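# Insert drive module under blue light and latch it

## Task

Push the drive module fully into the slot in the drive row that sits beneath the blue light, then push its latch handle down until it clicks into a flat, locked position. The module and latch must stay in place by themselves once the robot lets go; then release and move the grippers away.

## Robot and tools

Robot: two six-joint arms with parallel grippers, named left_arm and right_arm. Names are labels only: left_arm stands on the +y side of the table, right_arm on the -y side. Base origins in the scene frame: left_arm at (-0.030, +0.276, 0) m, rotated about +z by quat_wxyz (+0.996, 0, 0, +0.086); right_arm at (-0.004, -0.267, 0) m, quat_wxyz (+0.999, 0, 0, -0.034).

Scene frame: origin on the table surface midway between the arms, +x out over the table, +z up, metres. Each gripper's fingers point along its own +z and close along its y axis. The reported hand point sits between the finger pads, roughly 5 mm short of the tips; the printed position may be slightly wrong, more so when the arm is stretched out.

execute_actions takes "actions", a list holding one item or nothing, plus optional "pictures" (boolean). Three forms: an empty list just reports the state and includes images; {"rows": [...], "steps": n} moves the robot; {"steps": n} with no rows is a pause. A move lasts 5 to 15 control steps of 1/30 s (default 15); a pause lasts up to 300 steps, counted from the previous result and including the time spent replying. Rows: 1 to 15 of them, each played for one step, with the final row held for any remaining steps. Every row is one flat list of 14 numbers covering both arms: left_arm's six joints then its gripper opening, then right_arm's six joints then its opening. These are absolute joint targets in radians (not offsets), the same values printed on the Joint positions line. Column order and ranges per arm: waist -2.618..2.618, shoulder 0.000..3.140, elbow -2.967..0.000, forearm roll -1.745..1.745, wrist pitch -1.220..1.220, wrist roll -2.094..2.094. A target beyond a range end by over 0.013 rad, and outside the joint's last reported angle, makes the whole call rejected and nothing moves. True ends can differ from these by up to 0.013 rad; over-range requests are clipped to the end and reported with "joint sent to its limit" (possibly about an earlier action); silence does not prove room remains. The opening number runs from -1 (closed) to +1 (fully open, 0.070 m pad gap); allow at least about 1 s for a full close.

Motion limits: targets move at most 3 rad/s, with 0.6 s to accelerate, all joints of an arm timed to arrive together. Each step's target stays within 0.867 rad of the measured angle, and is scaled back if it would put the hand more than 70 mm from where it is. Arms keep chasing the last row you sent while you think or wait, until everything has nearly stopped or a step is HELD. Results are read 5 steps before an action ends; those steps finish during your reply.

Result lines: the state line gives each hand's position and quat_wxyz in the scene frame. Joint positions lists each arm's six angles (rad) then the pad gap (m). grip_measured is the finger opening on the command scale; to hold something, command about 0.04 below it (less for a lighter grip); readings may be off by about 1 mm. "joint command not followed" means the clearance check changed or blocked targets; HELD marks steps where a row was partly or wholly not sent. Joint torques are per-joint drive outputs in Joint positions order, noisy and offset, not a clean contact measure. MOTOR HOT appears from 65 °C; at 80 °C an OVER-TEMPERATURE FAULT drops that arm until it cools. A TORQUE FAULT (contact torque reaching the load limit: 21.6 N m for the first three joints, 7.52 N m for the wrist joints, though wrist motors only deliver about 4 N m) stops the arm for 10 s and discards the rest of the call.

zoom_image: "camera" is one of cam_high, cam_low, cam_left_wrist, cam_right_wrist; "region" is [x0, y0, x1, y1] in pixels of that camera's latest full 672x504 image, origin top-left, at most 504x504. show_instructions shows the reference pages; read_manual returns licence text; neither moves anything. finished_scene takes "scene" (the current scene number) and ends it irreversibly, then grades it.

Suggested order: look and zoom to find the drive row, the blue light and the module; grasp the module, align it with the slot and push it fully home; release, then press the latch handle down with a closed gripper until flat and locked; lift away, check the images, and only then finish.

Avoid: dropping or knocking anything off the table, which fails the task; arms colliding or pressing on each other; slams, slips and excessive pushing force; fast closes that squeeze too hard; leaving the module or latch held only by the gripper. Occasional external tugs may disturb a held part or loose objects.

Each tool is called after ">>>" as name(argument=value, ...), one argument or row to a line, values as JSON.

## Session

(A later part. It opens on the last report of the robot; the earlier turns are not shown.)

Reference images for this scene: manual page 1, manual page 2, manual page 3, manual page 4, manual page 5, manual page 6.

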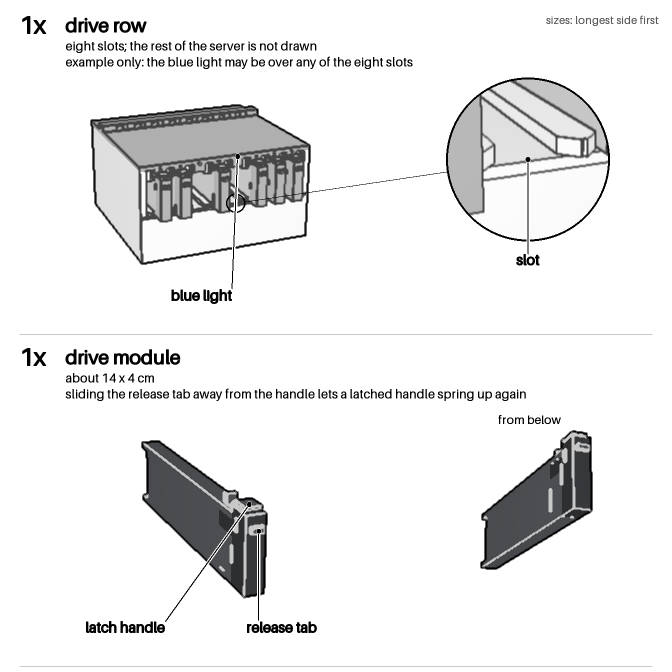

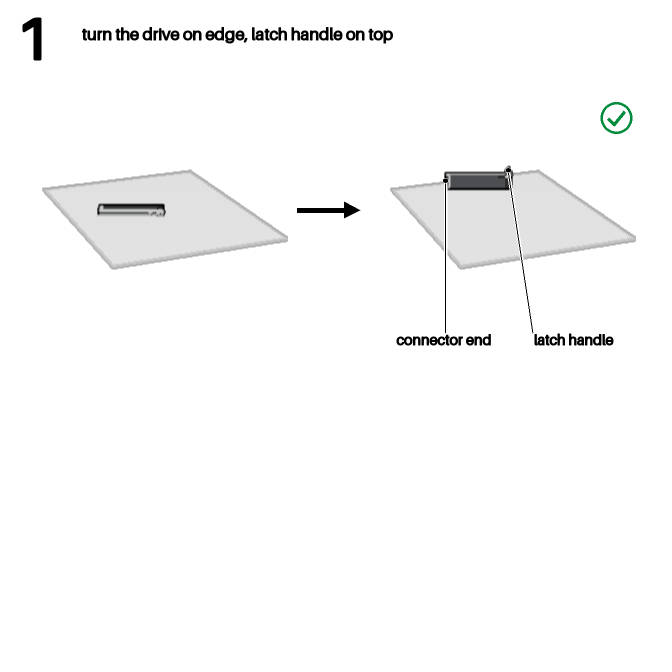

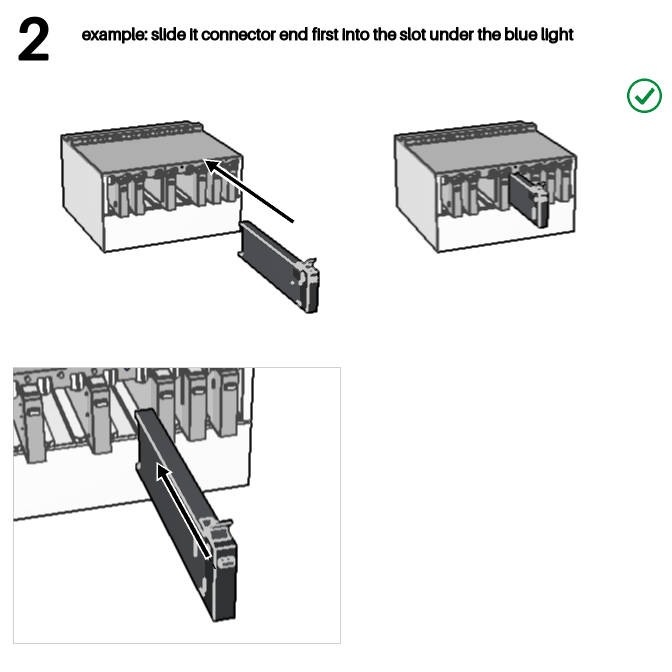

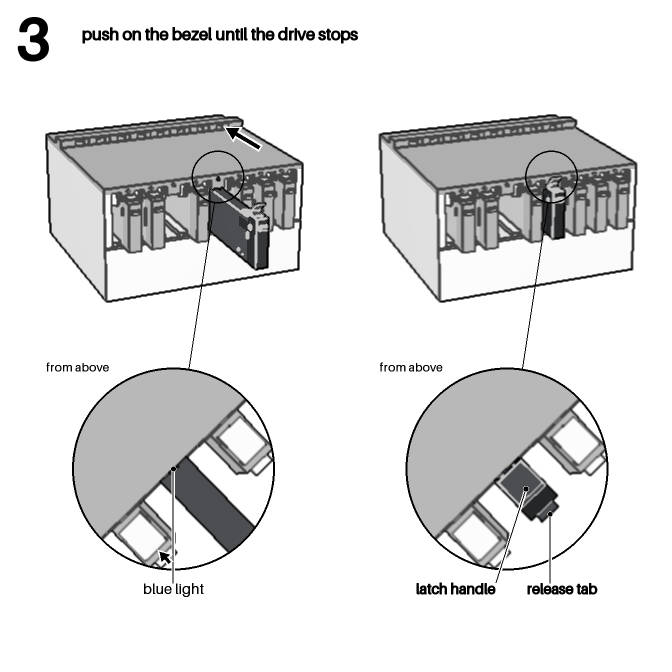

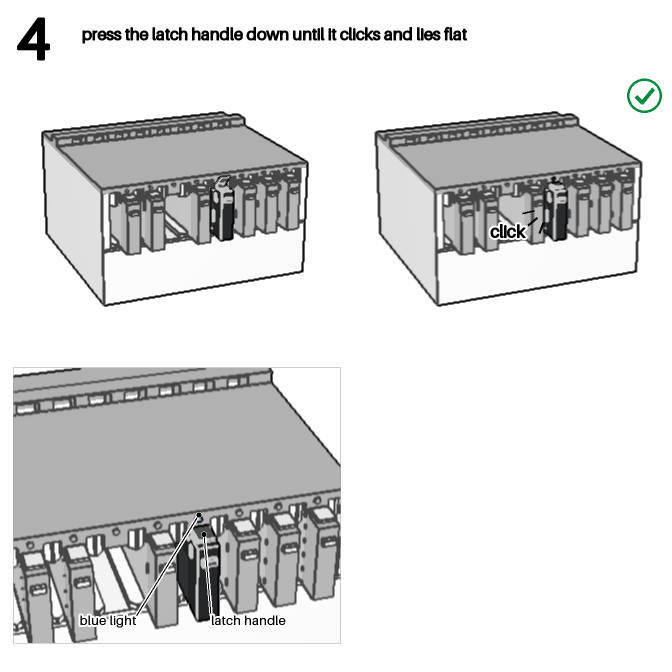

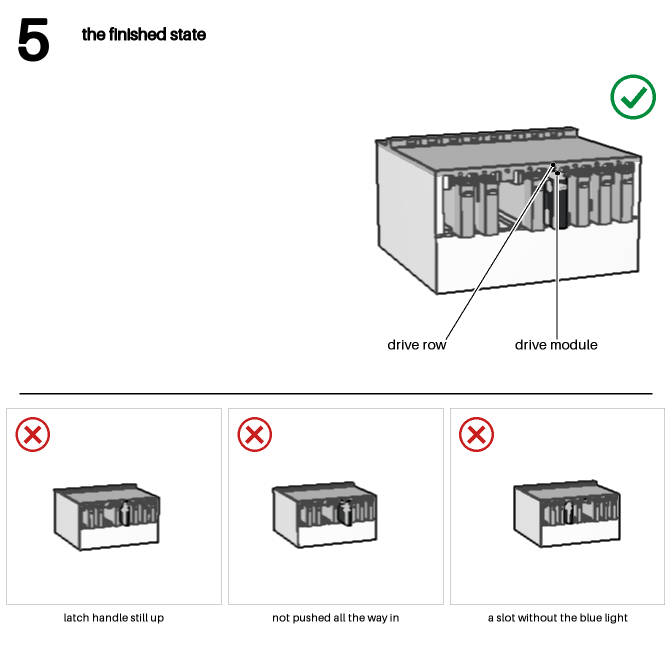

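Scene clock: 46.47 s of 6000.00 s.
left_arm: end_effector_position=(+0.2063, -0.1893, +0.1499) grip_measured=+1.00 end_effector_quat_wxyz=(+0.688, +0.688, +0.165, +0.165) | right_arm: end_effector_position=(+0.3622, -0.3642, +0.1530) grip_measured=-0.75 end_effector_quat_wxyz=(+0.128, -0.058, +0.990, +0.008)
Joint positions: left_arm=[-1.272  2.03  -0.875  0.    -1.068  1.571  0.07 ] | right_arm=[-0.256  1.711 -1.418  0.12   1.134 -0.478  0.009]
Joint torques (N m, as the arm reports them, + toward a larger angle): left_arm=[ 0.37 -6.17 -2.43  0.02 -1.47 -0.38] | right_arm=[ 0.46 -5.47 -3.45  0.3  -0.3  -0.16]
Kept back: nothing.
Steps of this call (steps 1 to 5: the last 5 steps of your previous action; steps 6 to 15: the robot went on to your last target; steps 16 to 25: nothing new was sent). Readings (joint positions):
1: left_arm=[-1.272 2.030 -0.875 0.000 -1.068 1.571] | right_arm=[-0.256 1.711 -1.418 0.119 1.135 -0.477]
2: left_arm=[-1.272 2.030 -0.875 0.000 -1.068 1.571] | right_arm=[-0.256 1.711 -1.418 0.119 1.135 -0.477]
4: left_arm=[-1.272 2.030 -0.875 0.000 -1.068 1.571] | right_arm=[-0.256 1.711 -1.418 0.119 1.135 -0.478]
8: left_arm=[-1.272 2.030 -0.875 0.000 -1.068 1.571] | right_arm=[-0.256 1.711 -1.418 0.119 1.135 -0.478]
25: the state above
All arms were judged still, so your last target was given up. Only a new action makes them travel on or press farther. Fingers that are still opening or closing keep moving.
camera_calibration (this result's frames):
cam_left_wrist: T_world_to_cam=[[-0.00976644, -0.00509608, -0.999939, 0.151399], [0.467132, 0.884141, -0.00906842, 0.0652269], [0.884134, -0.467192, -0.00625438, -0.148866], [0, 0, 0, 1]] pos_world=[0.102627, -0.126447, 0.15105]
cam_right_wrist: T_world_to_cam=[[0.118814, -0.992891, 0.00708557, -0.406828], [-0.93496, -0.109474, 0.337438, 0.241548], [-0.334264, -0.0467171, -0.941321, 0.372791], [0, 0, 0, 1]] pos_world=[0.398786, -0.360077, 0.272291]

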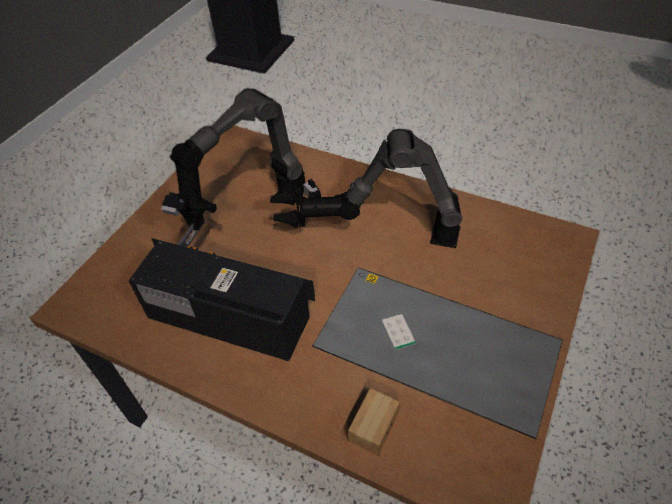

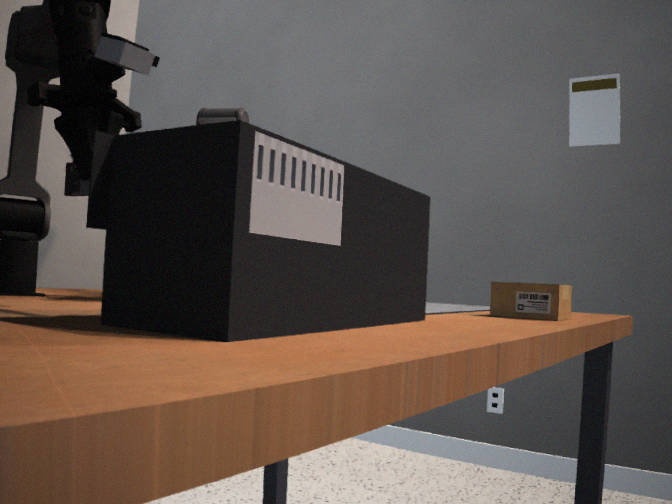

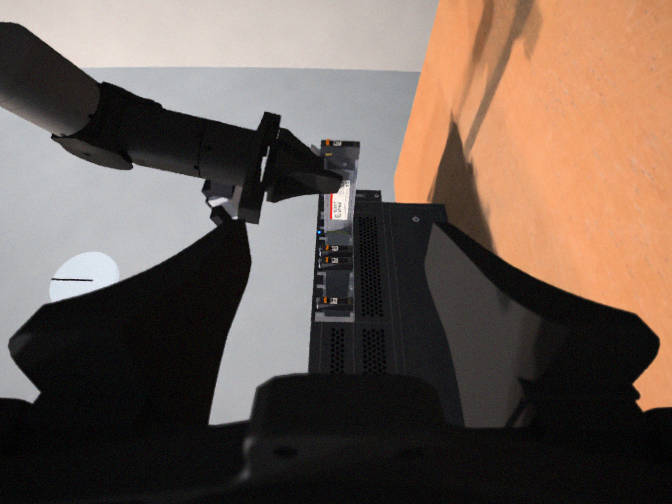

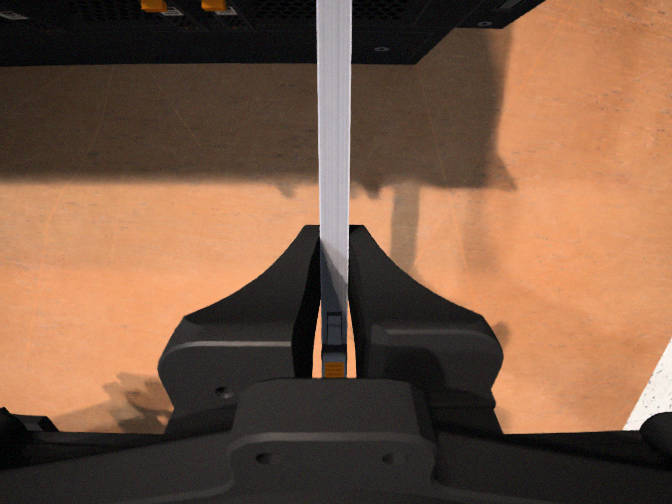

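>>> execute_actions(
  actions=[
    {"rows":[[-1.272,2.03,-0.875,0,-1.068,1.571,1,-0.2535,1.7189,-1.4277,0.1185,1.1406,-0.4740,-0.82]],"steps":15},
  ],
)

>>> execute_actions(
  actions=[
    {"steps":25},
  ],
  pictures=true,
)

>>> zoom_image(
  camera="cam_left_wrist",
  region=[305,205,365,265],
)

Scene clock: 47.03 s of 6000.00 s.
left_arm: end_effector_position=(+0.2063, -0.1893, +0.1499) grip_measured=+1.00 end_effector_quat_wxyz=(+0.688, +0.688, +0.165, +0.165) | right_arm: end_effector_position=(+0.3636, -0.3636, +0.1521) grip_measured=-0.75 end_effector_quat_wxyz=(+0.125, -0.058, +0.990, +0.009)
Joint positions: left_arm=[-1.272  2.03  -0.875  0.    -1.068  1.571  0.07 ] | right_arm=[-0.253  1.719 -1.427  0.119  1.14  -0.475  0.009]
Joint torques (N m, as the arm reports them, + toward a larger angle): left_arm=[ 0.42 -6.2  -2.55  0.02 -1.49 -0.39] | right_arm=[ 0.04 -6.14 -4.68 -0.07 -0.02  0.07]
Steps of this call (steps 1 to 7: nothing new was sent; steps 8 to 17: the first 10 steps of this action). Readings (joint positions):
8: left_arm=[-1.272 2.030 -0.875 0.000 -1.068 1.571] | right_arm=[-0.256 1.711 -1.418 0.120 1.134 -0.478]
9: left_arm=[-1.272 2.030 -0.875 0.000 -1.068 1.571] | right_arm=[-0.255 1.713 -1.420 0.120 1.135 -0.478]
11: left_arm=[-1.272 2.030 -0.875 0.000 -1.068 1.571] | right_arm=[-0.253 1.719 -1.426 0.120 1.139 -0.475]
15: left_arm=[-1.272 2.030 -0.875 0.000 -1.068 1.571] | right_arm=[-0.253 1.719 -1.426 0.120 1.140 -0.475]
17: the state above

Scene clock: 47.87 s of 6000.00 s.
left_arm: end_effector_position=(+0.2063, -0.1893, +0.1499) grip_measured=+1.00 end_effector_quat_wxyz=(+0.688, +0.688, +0.165, +0.165) | right_arm: end_effector_position=(+0.3637, -0.3638, +0.1523) grip_measured=-0.75 end_effector_quat_wxyz=(+0.125, -0.058, +0.990, +0.008)
Joint positions: left_arm=[-1.272  2.03  -0.875  0.    -1.068  1.571  0.07 ] | right_arm=[-0.253  1.719 -1.428  0.119  1.141 -0.474  0.009]
Joint torques (N m, as the arm reports them, + toward a larger angle): left_arm=[ 0.52 -6.13 -2.47  0.02 -1.5  -0.39] | right_arm=[-0.79 -6.57 -4.69 -0.02 -0.02  0.09]
Kept back: nothing.
Steps of this call (steps 1 to 5: the last 5 steps of your previous action; steps 6 to 15: the robot went on to your last target; steps 16 to 25: nothing new was sent). Readings (joint positions):
1: left_arm=[-1.272 2.030 -0.875 0.000 -1.068 1.571] | right_arm=[-0.253 1.719 -1.427 0.119 1.140 -0.474]
2: left_arm=[-1.272 2.030 -0.875 0.000 -1.068 1.571] | right_arm=[-0.253 1.719 -1.427 0.119 1.140 -0.474]
4: left_arm=[-1.272 2.030 -0.875 0.000 -1.068 1.571] | right_arm=[-0.253 1.719 -1.427 0.119 1.140 -0.474]
8: left_arm=[-1.272 2.030 -0.875 0.000 -1.068 1.571] | right_arm=[-0.253 1.719 -1.428 0.119 1.140 -0.474]
25: the state above
All arms were judged still, so your last target was given up. Only a new action makes them travel on or press farther. Fingers that are still opening or closing keep moving.
camera_calibration (this result's frames):
cam_left_wrist: T_world_to_cam=[[-0.0097664, -0.00509613, -0.999939, 0.151399], [0.467131, 0.884141, -0.00906845, 0.0652269], [0.884134, -0.467192, -0.00625432, -0.148866], [0, 0, 0, 1]] pos_world=[0.102627, -0.126447, 0.15105]
cam_right_wrist: T_world_to_cam=[[0.118533, -0.992937, 0.00515422, -0.406249], [-0.933203, -0.109625, 0.34222, 0.241729], [-0.339237, -0.0453741, -0.939606, 0.374722], [0, 0, 0, 1]] pos_world=[0.400855, -0.359877, 0.27146]

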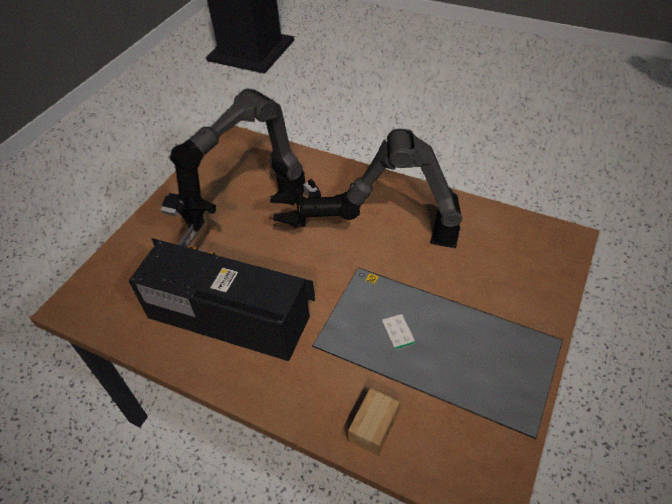

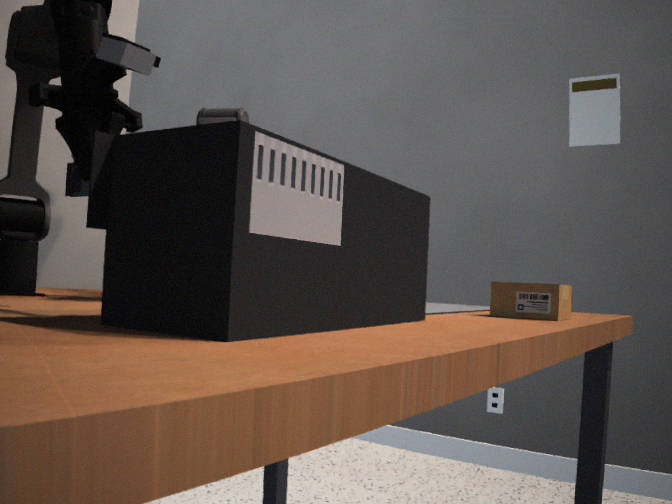

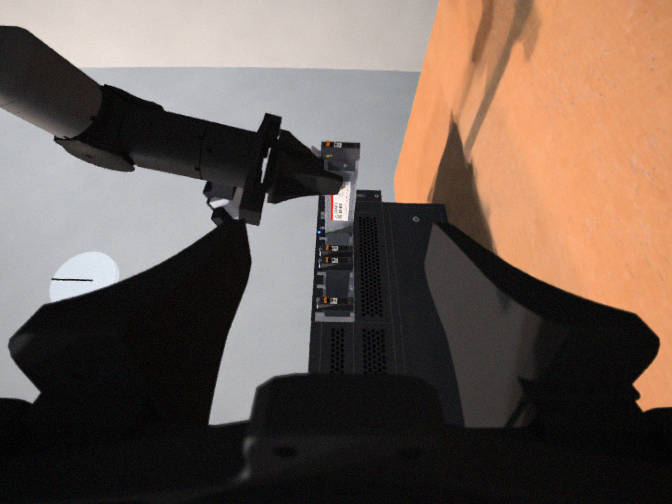

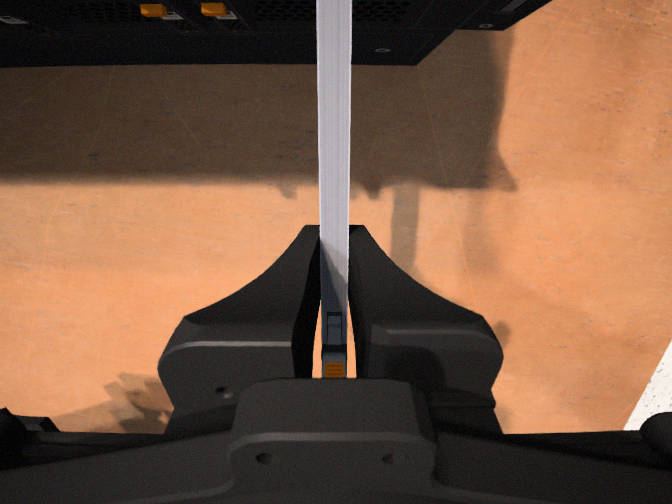

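Region (305, 205, 365, 265) of cam_left_wrist's 672x504 image, scaled by 8.400, with more detail than that image has.

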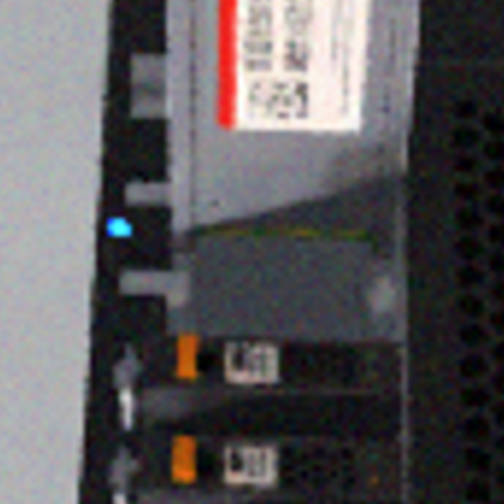

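>>> execute_actions(
  actions=[
    {"rows":[[-1.272,2.03,-0.875,0,-1.068,1.571,1,-0.2495,1.7284,-1.4410,0.1166,1.1438,-0.4688,-0.82]],"steps":12},
  ],
  pictures=true,
)

>>> zoom_image(
  camera="cam_left_wrist",
  region=[305,205,365,265],
)

Scene clock: 48.27 s of 6000.00 s.
left_arm: end_effector_position=(+0.2063, -0.1893, +0.1499) grip_measured=+1.00 end_effector_quat_wxyz=(+0.688, +0.688, +0.165, +0.165) | right_arm: end_effector_position=(+0.3661, -0.3642, +0.1531) grip_measured=-0.75 end_effector_quat_wxyz=(+0.125, -0.057, +0.990, +0.007)
Joint positions: left_arm=[-1.272  2.03  -0.875  0.    -1.068  1.571  0.07 ] | right_arm=[-0.25   1.727 -1.441  0.115  1.145 -0.468  0.009]
Joint torques (N m, as the arm reports them, + toward a larger angle): left_arm=[ 0.39 -5.91 -2.48  0.03 -1.51 -0.4 ] | right_arm=[ 0.62 -5.84 -4.77  0.41 -0.45 -0.04]
Steps of this call (steps 1 to 5: nothing new was sent; steps 6 to 12: the first 7 steps of this action). Readings (joint positions):
6: left_arm=[-1.272 2.030 -0.875 0.000 -1.068 1.571] | right_arm=[-0.253 1.719 -1.428 0.118 1.141 -0.474]
7: left_arm=[-1.272 2.030 -0.875 0.000 -1.068 1.571] | right_arm=[-0.253 1.720 -1.431 0.118 1.142 -0.473]
9: left_arm=[-1.272 2.030 -0.875 0.000 -1.068 1.571] | right_arm=[-0.251 1.727 -1.441 0.115 1.149 -0.468]
12: the state above
camera_calibration (this result's frames):
cam_left_wrist: T_world_to_cam=[[-0.0097663, -0.00509623, -0.999939, 0.151399], [0.467131, 0.884141, -0.00906848, 0.0652269], [0.884134, -0.467192, -0.00625418, -0.148866], [0, 0, 0, 1]] pos_world=[0.102627, -0.126447, 0.15105]
cam_right_wrist: T_world_to_cam=[[0.117407, -0.993056, 0.00744633, -0.406836], [-0.933199, -0.107759, 0.342824, 0.244264], [-0.339641, -0.0471988, -0.93937, 0.375711], [0, 0, 0, 1]] pos_world=[0.403319, -0.359956, 0.272221]

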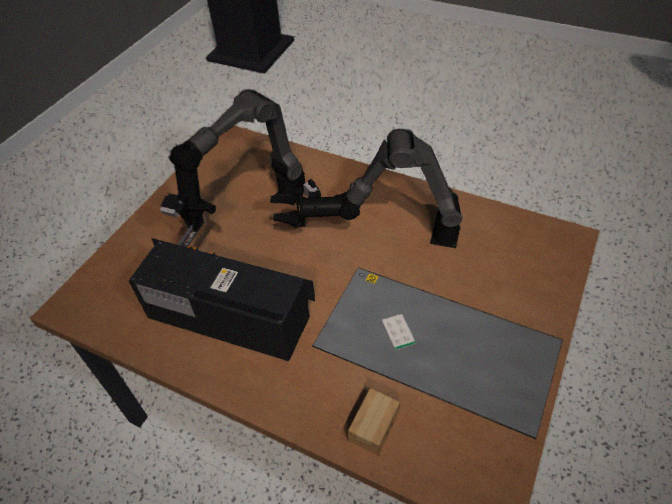

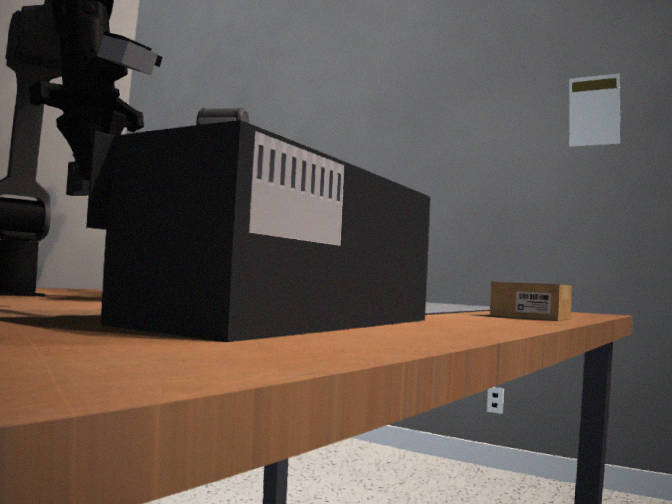

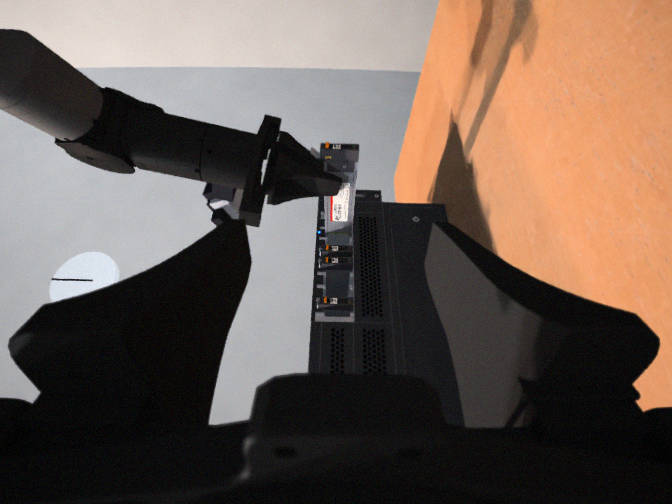

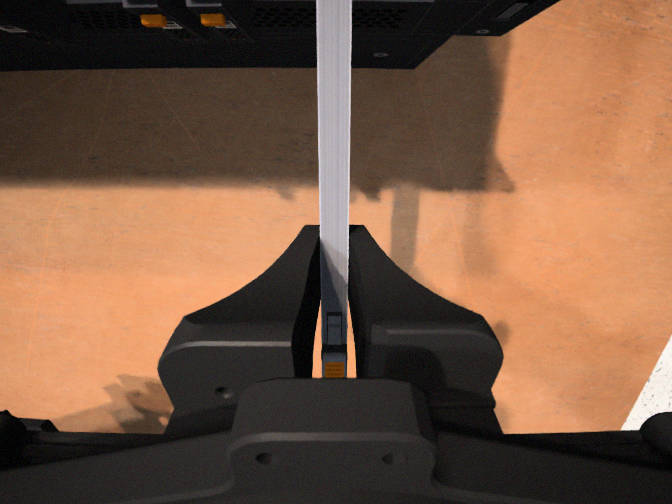

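Region (305, 205, 365, 265) of cam_left_wrist's 672x504 image, scaled by 8.400, with more detail than that image has.

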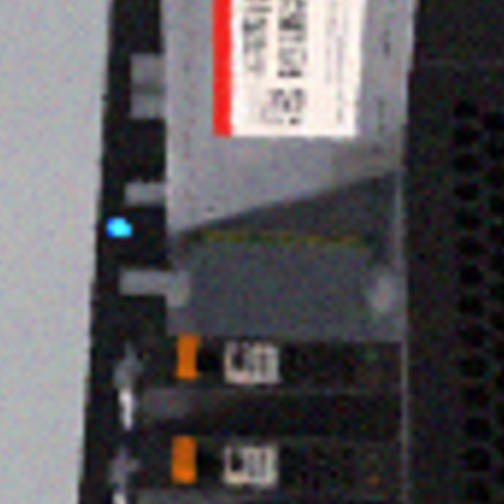

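Seems to have popped in. Another 3 mm.

>>> execute_actions(
  actions=[
    {"rows":[[-1.272,2.03,-0.875,0,-1.068,1.571,1,-0.2455,1.7379,-1.4537,0.1147,1.1462,-0.4636,-0.82]],"steps":15},
  ],
)

Scene clock: 48.77 s of 6000.00 s.
left_arm: end_effector_position=(+0.2063, -0.1893, +0.1499) grip_measured=+1.00 end_effector_quat_wxyz=(+0.688, +0.688, +0.165, +0.165) | right_arm: end_effector_position=(+0.3700, -0.3635, +0.1528) grip_measured=-0.75 end_effector_quat_wxyz=(+0.126, -0.057, +0.990, +0.008)
Joint positions: left_arm=[-1.272  2.03  -0.875  0.    -1.068  1.571  0.07 ] | right_arm=[-0.246  1.739 -1.455  0.115  1.145 -0.463  0.009]
Joint torques (N m, as the arm reports them, + toward a larger angle): left_arm=[ 0.29 -6.08 -2.5   0.01 -1.5  -0.36] | right_arm=[ 1.17 -6.04 -3.96  0.19 -0.15 -0.14]
Steps of this call (steps 1 to 5: the last 5 steps of your previous action; steps 6 to 15: the first 10 steps of this action). Readings (joint positions):
6: left_arm=[-1.272 2.030 -0.875 0.000 -1.068 1.571] | right_arm=[-0.250 1.728 -1.441 0.116 1.144 -0.468]
7: left_arm=[-1.272 2.030 -0.875 0.000 -1.068 1.571] | right_arm=[-0.249 1.730 -1.444 0.116 1.144 -0.468]
9: left_arm=[-1.272 2.030 -0.875 0.000 -1.068 1.571] | right_arm=[-0.246 1.738 -1.455 0.115 1.145 -0.463]
13: left_arm=[-1.272 2.030 -0.875 0.000 -1.068 1.571] | right_arm=[-0.246 1.739 -1.455 0.115 1.145 -0.463]
15: the state above

>>> execute_actions(
  actions=[
    {"rows":[[-1.272,2.03,-0.875,0,-1.068,1.571,1,-0.2400,1.7537,-1.4755,0.1131,1.1516,-0.4575,-0.82],[-1.272,2.03,-0.875,0,-1.068,1.571,1,-0.2400,1.7537,-1.4755,0.1131,1.1516,-0.4575,-0.82],[-1.272,2.03,-0.875,0,-1.068,1.571,1,-0.2345,1.7695,-1.4973,0.1115,1.1570,-0.4513,-0.82],[-1.272,2.03,-0.875,0,-1.068,1.571,1,-0.2345,1.7695,-1.4973,0.1115,1.1570,-0.4513,-0.82],[-1.272,2.03,-0.875,0,-1.068,1.571,1,-0.2290,1.7853,-1.5191,0.1098,1.1624,-0.4452,-0.82],[-1.272,2.03,-0.875,0,-1.068,1.571,1,-0.2290,1.7853,-1.5191,0.1098,1.1624,-0.4452,-0.82],[-1.272,2.03,-0.875,0,-1.068,1.571,1,-0.2235,1.8011,-1.5409,0.1082,1.1678,-0.4390,-0.82]],"steps":14},
  ],
)

>>> execute_actions(
  actions=[
    {"rows":[[-1.272,2.03,-0.875,0,-1.068,1.571,1,-0.2184,1.8175,-1.5644,0.1066,1.1744,-0.4328,-0.82],[-1.272,2.03,-0.875,0,-1.068,1.571,1,-0.2184,1.8175,-1.5644,0.1066,1.1744,-0.4328,-0.82],[-1.272,2.03,-0.875,0,-1.068,1.571,1,-0.2133,1.8338,-1.5879,0.1050,1.1809,-0.4266,-0.82],[-1.272,2.03,-0.875,0,-1.068,1.571,1,-0.2133,1.8338,-1.5879,0.1050,1.1809,-0.4266,-0.82],[-1.272,2.03,-0.875,0,-1.068,1.571,1,-0.2081,1.8502,-1.6114,0.1035,1.1875,-0.4204,-0.82],[-1.272,2.03,-0.875,0,-1.068,1.571,1,-0.2081,1.8502,-1.6114,0.1035,1.1875,-0.4204,-0.82],[-1.272,2.03,-0.875,0,-1.068,1.571,1,-0.2030,1.8665,-1.6349,0.1019,1.1940,-0.4142,-0.82]],"steps":15},
  ],
  pictures=true,
)

Scene clock: 49.87 s of 6000.00 s.
left_arm: end_effector_position=(+0.2063, -0.1893, +0.1499) grip_measured=+1.00 end_effector_quat_wxyz=(+0.688, +0.688, +0.165, +0.165) | right_arm: end_effector_position=(+0.3875, -0.3615, +0.1529) grip_measured=-0.75 end_effector_quat_wxyz=(+0.125, -0.058, +0.990, +0.007)
Joint positions: left_arm=[-1.272  2.03  -0.875  0.    -1.068  1.571  0.07 ] | right_arm=[-0.224  1.798 -1.537  0.108  1.167 -0.44   0.009]
Joint torques (N m, as the arm reports them, + toward a larger angle): left_arm=[ 0.38 -6.17 -2.58  0.03 -1.49 -0.39] | right_arm=[ 1.13 -7.09 -3.58  0.37  0.   -0.2 ]
Steps of this call (steps 1 to 5: the last 5 steps of your previous action; steps 6 to 15: the robot went on to your last target; steps 16 to 24: nothing new was sent; steps 25 to 33: the first 9 steps of this action). Readings (joint positions):
25: left_arm=[-1.272 2.030 -0.875 0.000 -1.068 1.571] | right_arm=[-0.245 1.738 -1.454 0.115 1.146 -0.463]
26: left_arm=[-1.272 2.030 -0.875 0.000 -1.068 1.571] | right_arm=[-0.245 1.739 -1.456 0.114 1.146 -0.463]
28: left_arm=[-1.272 2.030 -0.875 0.000 -1.068 1.571] | right_arm=[-0.239 1.755 -1.478 0.111 1.155 -0.457]
32: left_arm=[-1.272 2.030 -0.875 0.000 -1.068 1.571] | right_arm=[-0.227 1.790 -1.526 0.108 1.165 -0.443]
33: the state above

Scene clock: 50.37 s of 6000.00 s.
left_arm: end_effector_position=(+0.2063, -0.1893, +0.1499) grip_measured=+1.00 end_effector_quat_wxyz=(+0.688, +0.688, +0.165, +0.165) | right_arm: end_effector_position=(+0.4080, -0.3592, +0.1527) grip_measured=-0.75 end_effector_quat_wxyz=(+0.126, -0.058, +0.990, +0.007)
Joint positions: left_arm=[-1.272  2.03  -0.875  0.    -1.068  1.571  0.07 ] | right_arm=[-0.203  1.868 -1.636  0.102  1.194 -0.414  0.009]
Joint torques (N m, as the arm reports them, + toward a larger angle): left_arm=[ 0.35 -6.05 -2.57  0.01 -1.49 -0.37] | right_arm=[ 1.36 -7.4  -3.75  0.44  0.03 -0.25]
Steps of this call (steps 1 to 5: the last 5 steps of your previous action; steps 6 to 15: the first 10 steps of this action). Readings (joint positions):
6: left_arm=[-1.272 2.030 -0.875 0.000 -1.068 1.571] | right_arm=[-0.223 1.802 -1.542 0.108 1.168 -0.439]
7: left_arm=[-1.272 2.030 -0.875 0.000 -1.068 1.571] | right_arm=[-0.223 1.803 -1.544 0.108 1.169 -0.438]
9: left_arm=[-1.272 2.030 -0.875 0.000 -1.068 1.571] | right_arm=[-0.218 1.819 -1.567 0.106 1.177 -0.432]
13: left_arm=[-1.272 2.030 -0.875 0.000 -1.068 1.571] | right_arm=[-0.207 1.855 -1.619 0.103 1.190 -0.418]
15: the state above
camera_calibration (this result's frames):
cam_left_wrist: T_world_to_cam=[[-0.00976646, -0.00509612, -0.999939, 0.151399], [0.467132, 0.884141, -0.00906846, 0.0652269], [0.884134, -0.467192, -0.00625437, -0.148866], [0, 0, 0, 1]] pos_world=[0.102627, -0.126447, 0.15105]
cam_right_wrist: T_world_to_cam=[[0.119284, -0.992833, 0.00732054, -0.407525], [-0.933391, -0.109622, 0.341708, 0.283648], [-0.338457, -0.0475932, -0.939778, 0.38922], [0, 0, 0, 1]] pos_world=[0.4451, -0.354986, 0.271839]

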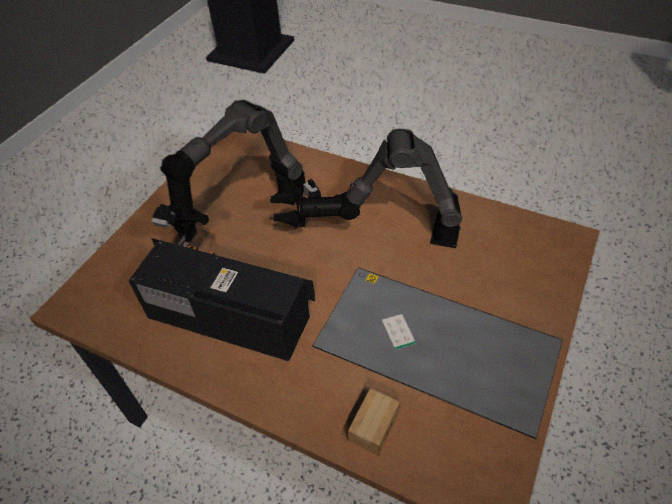

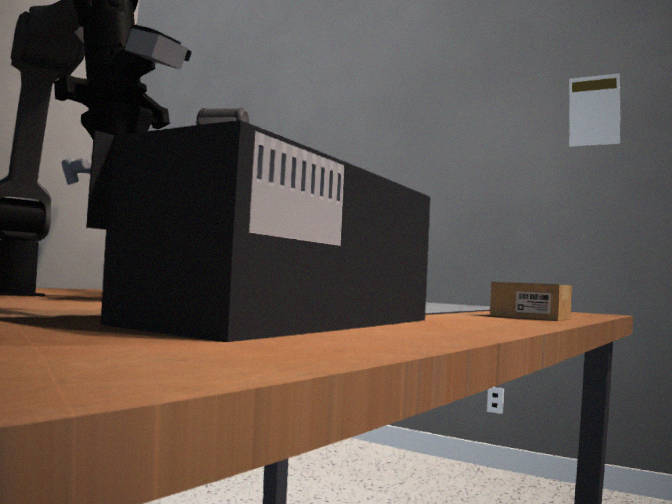

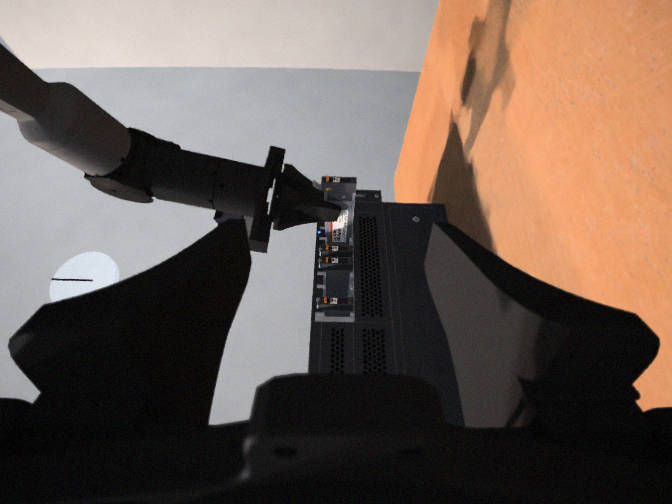

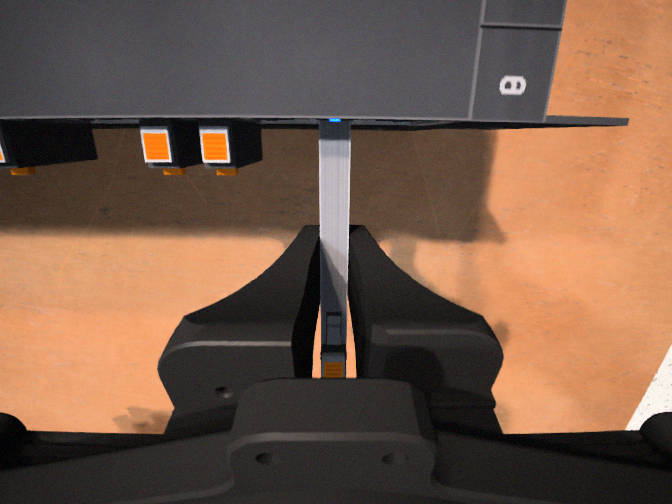

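>>> execute_actions(
  actions=[
    {"rows":[[-1.272,2.03,-0.875,0,-1.068,1.571,1,-0.2030,1.8665,-1.6349,0.1019,1.1940,-0.4142,0]],"steps":12},
  ],
)

>>> execute_actions(
  actions=[
    {"rows":[[-1.272,2.03,-0.875,0,-1.068,1.571,1,-0.3268,1.5728,-1.2118,0.2247,0.9705,-0.6024,0]],"steps":15},
  ],
)

>>> execute_actions(
  actions=[
    {"steps":10},
  ],
)

>>> execute_actions(
  actions=[
    {"rows":[[-1.272,2.03,-0.875,0,-1.068,1.571,1,-0.3268,1.5815,-1.1733,0.2323,0.9245,-0.6154,-1]],"steps":15},
  ],
)

>>> execute_actions(
  actions=[
    {"steps":10},
  ],
  pictures=true,
)

Scene clock: 51.23 s of 6000.00 s.
left_arm: end_effector_position=(+0.2063, -0.1893, +0.1499) grip_measured=+1.00 end_effector_quat_wxyz=(+0.688, +0.688, +0.165, +0.165) | right_arm: end_effector_position=(+0.4076, -0.3586, +0.1531) grip_measured=-0.33 end_effector_quat_wxyz=(+0.126, -0.059, +0.990, +0.008)
Joint positions: left_arm=[-1.272  2.03  -0.875  0.    -1.068  1.571  0.07 ] | right_arm=[-0.202  1.866 -1.635  0.103  1.195 -0.415  0.024]
Joint torques (N m, as the arm reports them, + toward a larger angle): left_arm=[ 0.44 -6.19 -2.46  0.02 -1.48 -0.37] | right_arm=[ 0.09 -6.92 -3.01  0.14 -0.07 -0.08]
Steps of this call (steps 1 to 5: the last 5 steps of your previous action; steps 6 to 15: the robot went on to your last target; steps 16 to 19: nothing new was sent; steps 20 to 26: the first 7 steps of this action). Readings (joint positions):
20: left_arm=[-1.272 2.030 -0.875 0.000 -1.068 1.571] | right_arm=[-0.203 1.867 -1.635 0.102 1.193 -0.414]
21: left_arm=[-1.272 2.030 -0.875 0.000 -1.068 1.571] | right_arm=[-0.202 1.866 -1.635 0.103 1.194 -0.415]
23: left_arm=[-1.272 2.030 -0.875 0.000 -1.068 1.571] | right_arm=[-0.202 1.866 -1.635 0.103 1.195 -0.415]
26: the state above

Scene clock: 51.73 s of 6000.00 s.
left_arm: end_effector_position=(+0.2063, -0.1893, +0.1499) grip_measured=+1.00 end_effector_quat_wxyz=(+0.688, +0.688, +0.165, +0.165) | right_arm: end_effector_position=(+0.3721, -0.3649, +0.1552) grip_measured=+0.00 end_effector_quat_wxyz=(+0.162, -0.059, +0.985, +0.014)
Joint positions: left_arm=[-1.272  2.03  -0.875  0.    -1.068  1.571  0.07 ] | right_arm=[-0.273  1.702 -1.397  0.171  1.068 -0.52   0.035]
Joint torques (N m, as the arm reports them, + toward a larger angle): left_arm=[ 0.46 -6.12 -2.47  0.01 -1.49 -0.36] | right_arm=[-0.37 -5.68 -3.59  0.27 -0.15 -0.07]
Steps of this call (steps 1 to 5: the last 5 steps of your previous action; steps 6 to 15: the first 10 steps of this action). Readings (joint positions):
6: left_arm=[-1.272 2.030 -0.875 0.000 -1.068 1.571] | right_arm=[-0.202 1.866 -1.635 0.103 1.195 -0.415]
7: left_arm=[-1.272 2.030 -0.875 0.000 -1.068 1.571] | right_arm=[-0.203 1.864 -1.632 0.103 1.193 -0.416]
9: left_arm=[-1.272 2.030 -0.875 0.000 -1.068 1.571] | right_arm=[-0.210 1.848 -1.607 0.109 1.180 -0.426]
13: left_arm=[-1.272 2.030 -0.875 0.000 -1.068 1.571] | right_arm=[-0.246 1.766 -1.488 0.144 1.117 -0.479]
15: the state above

Scene clock: 52.07 s of 6000.00 s.
left_arm: end_effector_position=(+0.2063, -0.1893, +0.1499) grip_measured=+1.00 end_effector_quat_wxyz=(+0.688, +0.688, +0.165, +0.165) | right_arm: end_effector_position=(+0.3423, -0.3668, +0.1532) grip_measured=+0.00 end_effector_quat_wxyz=(+0.191, -0.055, +0.980, +0.012)
Joint positions: left_arm=[-1.272  2.03  -0.875  0.    -1.068  1.571  0.07 ] | right_arm=[-0.327  1.571 -1.21   0.225  0.97  -0.603  0.035]
Joint torques (N m, as the arm reports them, + toward a larger angle): left_arm=[ 0.29 -6.11 -2.46  0.01 -1.49 -0.37] | right_arm=[-0.05 -4.26 -4.24  0.29 -0.19 -0.01]
Kept back: nothing.
Steps of this call (steps 1 to 5: the last 5 steps of your previous action; steps 6 to 10: the robot went on to your last target). Readings (joint positions):
1: left_arm=[-1.272 2.030 -0.875 0.000 -1.068 1.571] | right_arm=[-0.286 1.670 -1.352 0.183 1.045 -0.540]
2: left_arm=[-1.272 2.030 -0.875 0.000 -1.068 1.571] | right_arm=[-0.297 1.643 -1.314 0.194 1.025 -0.557]
4: left_arm=[-1.272 2.030 -0.875 0.000 -1.068 1.571] | right_arm=[-0.314 1.603 -1.257 0.211 0.995 -0.582]
8: left_arm=[-1.272 2.030 -0.875 0.000 -1.068 1.571] | right_arm=[-0.327 1.571 -1.210 0.225 0.970 -0.603]
10: the state above

Scene clock: 52.40 s of 6000.00 s.
left_arm: end_effector_position=(+0.2063, -0.1893, +0.1499) grip_measured=+1.00 end_effector_quat_wxyz=(+0.688, +0.688, +0.165, +0.165) | right_arm: end_effector_position=(+0.3424, -0.3670, +0.1401) grip_measured=-0.62 end_effector_quat_wxyz=(+0.190, -0.054, +0.980, +0.012)
Joint positions: left_arm=[-1.272  2.03  -0.875  0.    -1.068  1.571  0.07 ] | right_arm=[-0.327  1.583 -1.172  0.232  0.923 -0.616  0.013]
Joint torques (N m, as the arm reports them, + toward a larger angle): left_arm=[ 0.24 -6.22 -2.46  0.01 -1.5  -0.38] | right_arm=[ 0.38 -5.11 -4.51  0.31 -0.06 -0.07]
Steps of this call (steps 1 to 10: the first 10 steps of this action). Readings (joint positions):
1: left_arm=[-1.272 2.030 -0.875 0.000 -1.068 1.571] | right_arm=[-0.327 1.571 -1.210 0.225 0.970 -0.603]
2: left_arm=[-1.272 2.030 -0.875 0.000 -1.068 1.571] | right_arm=[-0.327 1.572 -1.209 0.225 0.968 -0.603]
4: left_arm=[-1.272 2.030 -0.875 0.000 -1.068 1.571] | right_arm=[-0.327 1.576 -1.191 0.229 0.943 -0.610]
8: left_arm=[-1.272 2.030 -0.875 0.000 -1.068 1.571] | right_arm=[-0.327 1.583 -1.172 0.232 0.923 -0.616]
10: the state above

Scene clock: 52.73 s of 6000.00 s.
left_arm: end_effector_position=(+0.2063, -0.1893, +0.1499) grip_measured=+1.00 end_effector_quat_wxyz=(+0.688, +0.688, +0.165, +0.165) | right_arm: end_effector_position=(+0.3426, -0.3669, +0.1405) grip_measured=-1.00 end_effector_quat_wxyz=(+0.190, -0.055, +0.980, +0.012)
Joint positions: left_arm=[-1.272  2.03  -0.875  0.    -1.068  1.571  0.07 ] | right_arm=[-0.327  1.583 -1.173  0.232  0.924 -0.616  0.   ]
Joint torques (N m, as the arm reports them, + toward a larger angle): left_arm=[ 0.29 -6.08 -2.51  0.01 -1.48 -0.37] | right_arm=[ 0.43 -5.61 -4.48  0.34 -0.06 -0.04]
Kept back: nothing.
Steps of this call (steps 1 to 5: the last 5 steps of your previous action; steps 6 to 10: the robot went on to your last target). Readings (joint positions):
1: left_arm=[-1.272 2.030 -0.875 0.000 -1.068 1.571] | right_arm=[-0.327 1.583 -1.172 0.232 0.924 -0.616]
2: left_arm=[-1.272 2.030 -0.875 0.000 -1.068 1.571] | right_arm=[-0.327 1.583 -1.172 0.232 0.924 -0.616]
4: left_arm=[-1.272 2.030 -0.875 0.000 -1.068 1.571] | right_arm=[-0.327 1.583 -1.172 0.232 0.924 -0.616]
8: left_arm=[-1.272 2.030 -0.875 0.000 -1.068 1.571] | right_arm=[-0.327 1.583 -1.173 0.232 0.924 -0.616]
10: the state above
camera_calibration (this result's frames):
cam_left_wrist: T_world_to_cam=[[-0.00976645, -0.00509631, -0.999939, 0.151399], [0.467131, 0.884141, -0.00906862, 0.0652269], [0.884134, -0.467192, -0.00625427, -0.148866], [0, 0, 0, 1]] pos_world=[0.102627, -0.126447, 0.15105]
cam_right_wrist: T_world_to_cam=[[0.113243, -0.993558, 0.00432066, -0.405024], [-0.970037, -0.109619, 0.21682, 0.256014], [-0.21495, -0.0287446, -0.976202, 0.325008], [0, 0, 0, 1]] pos_world=[0.36407, -0.365009, 0.263514]

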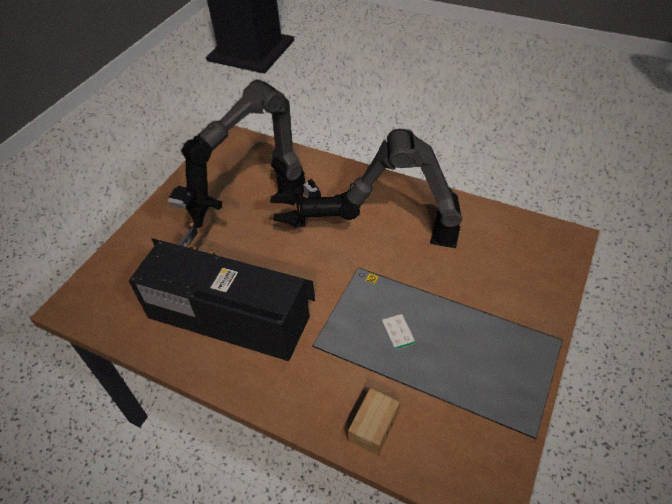

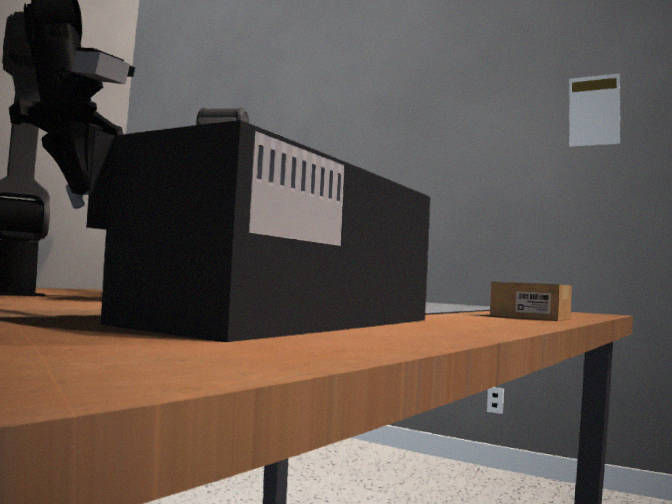

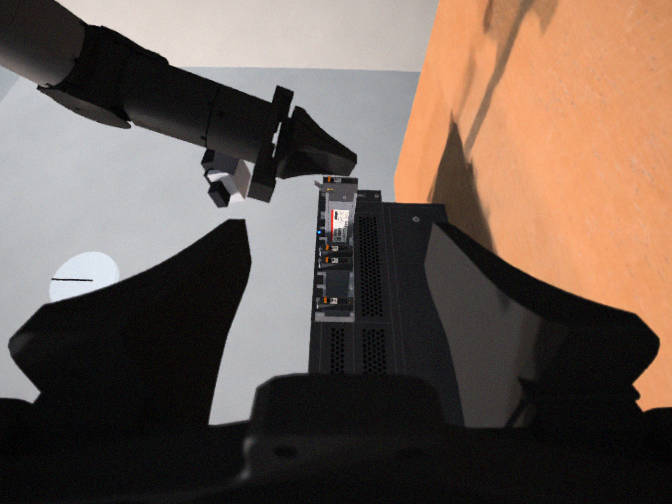

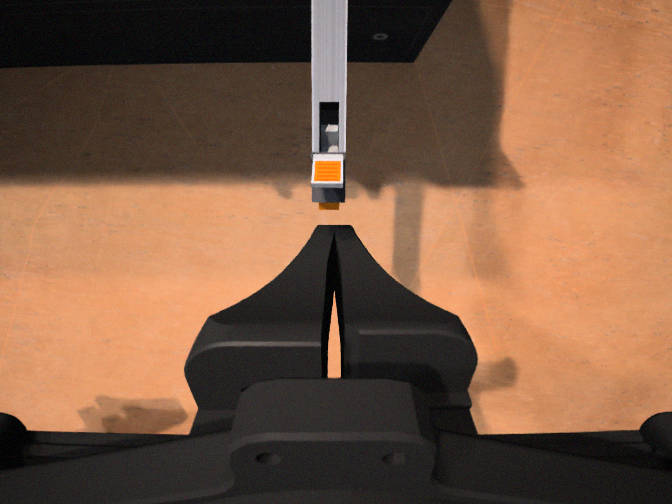

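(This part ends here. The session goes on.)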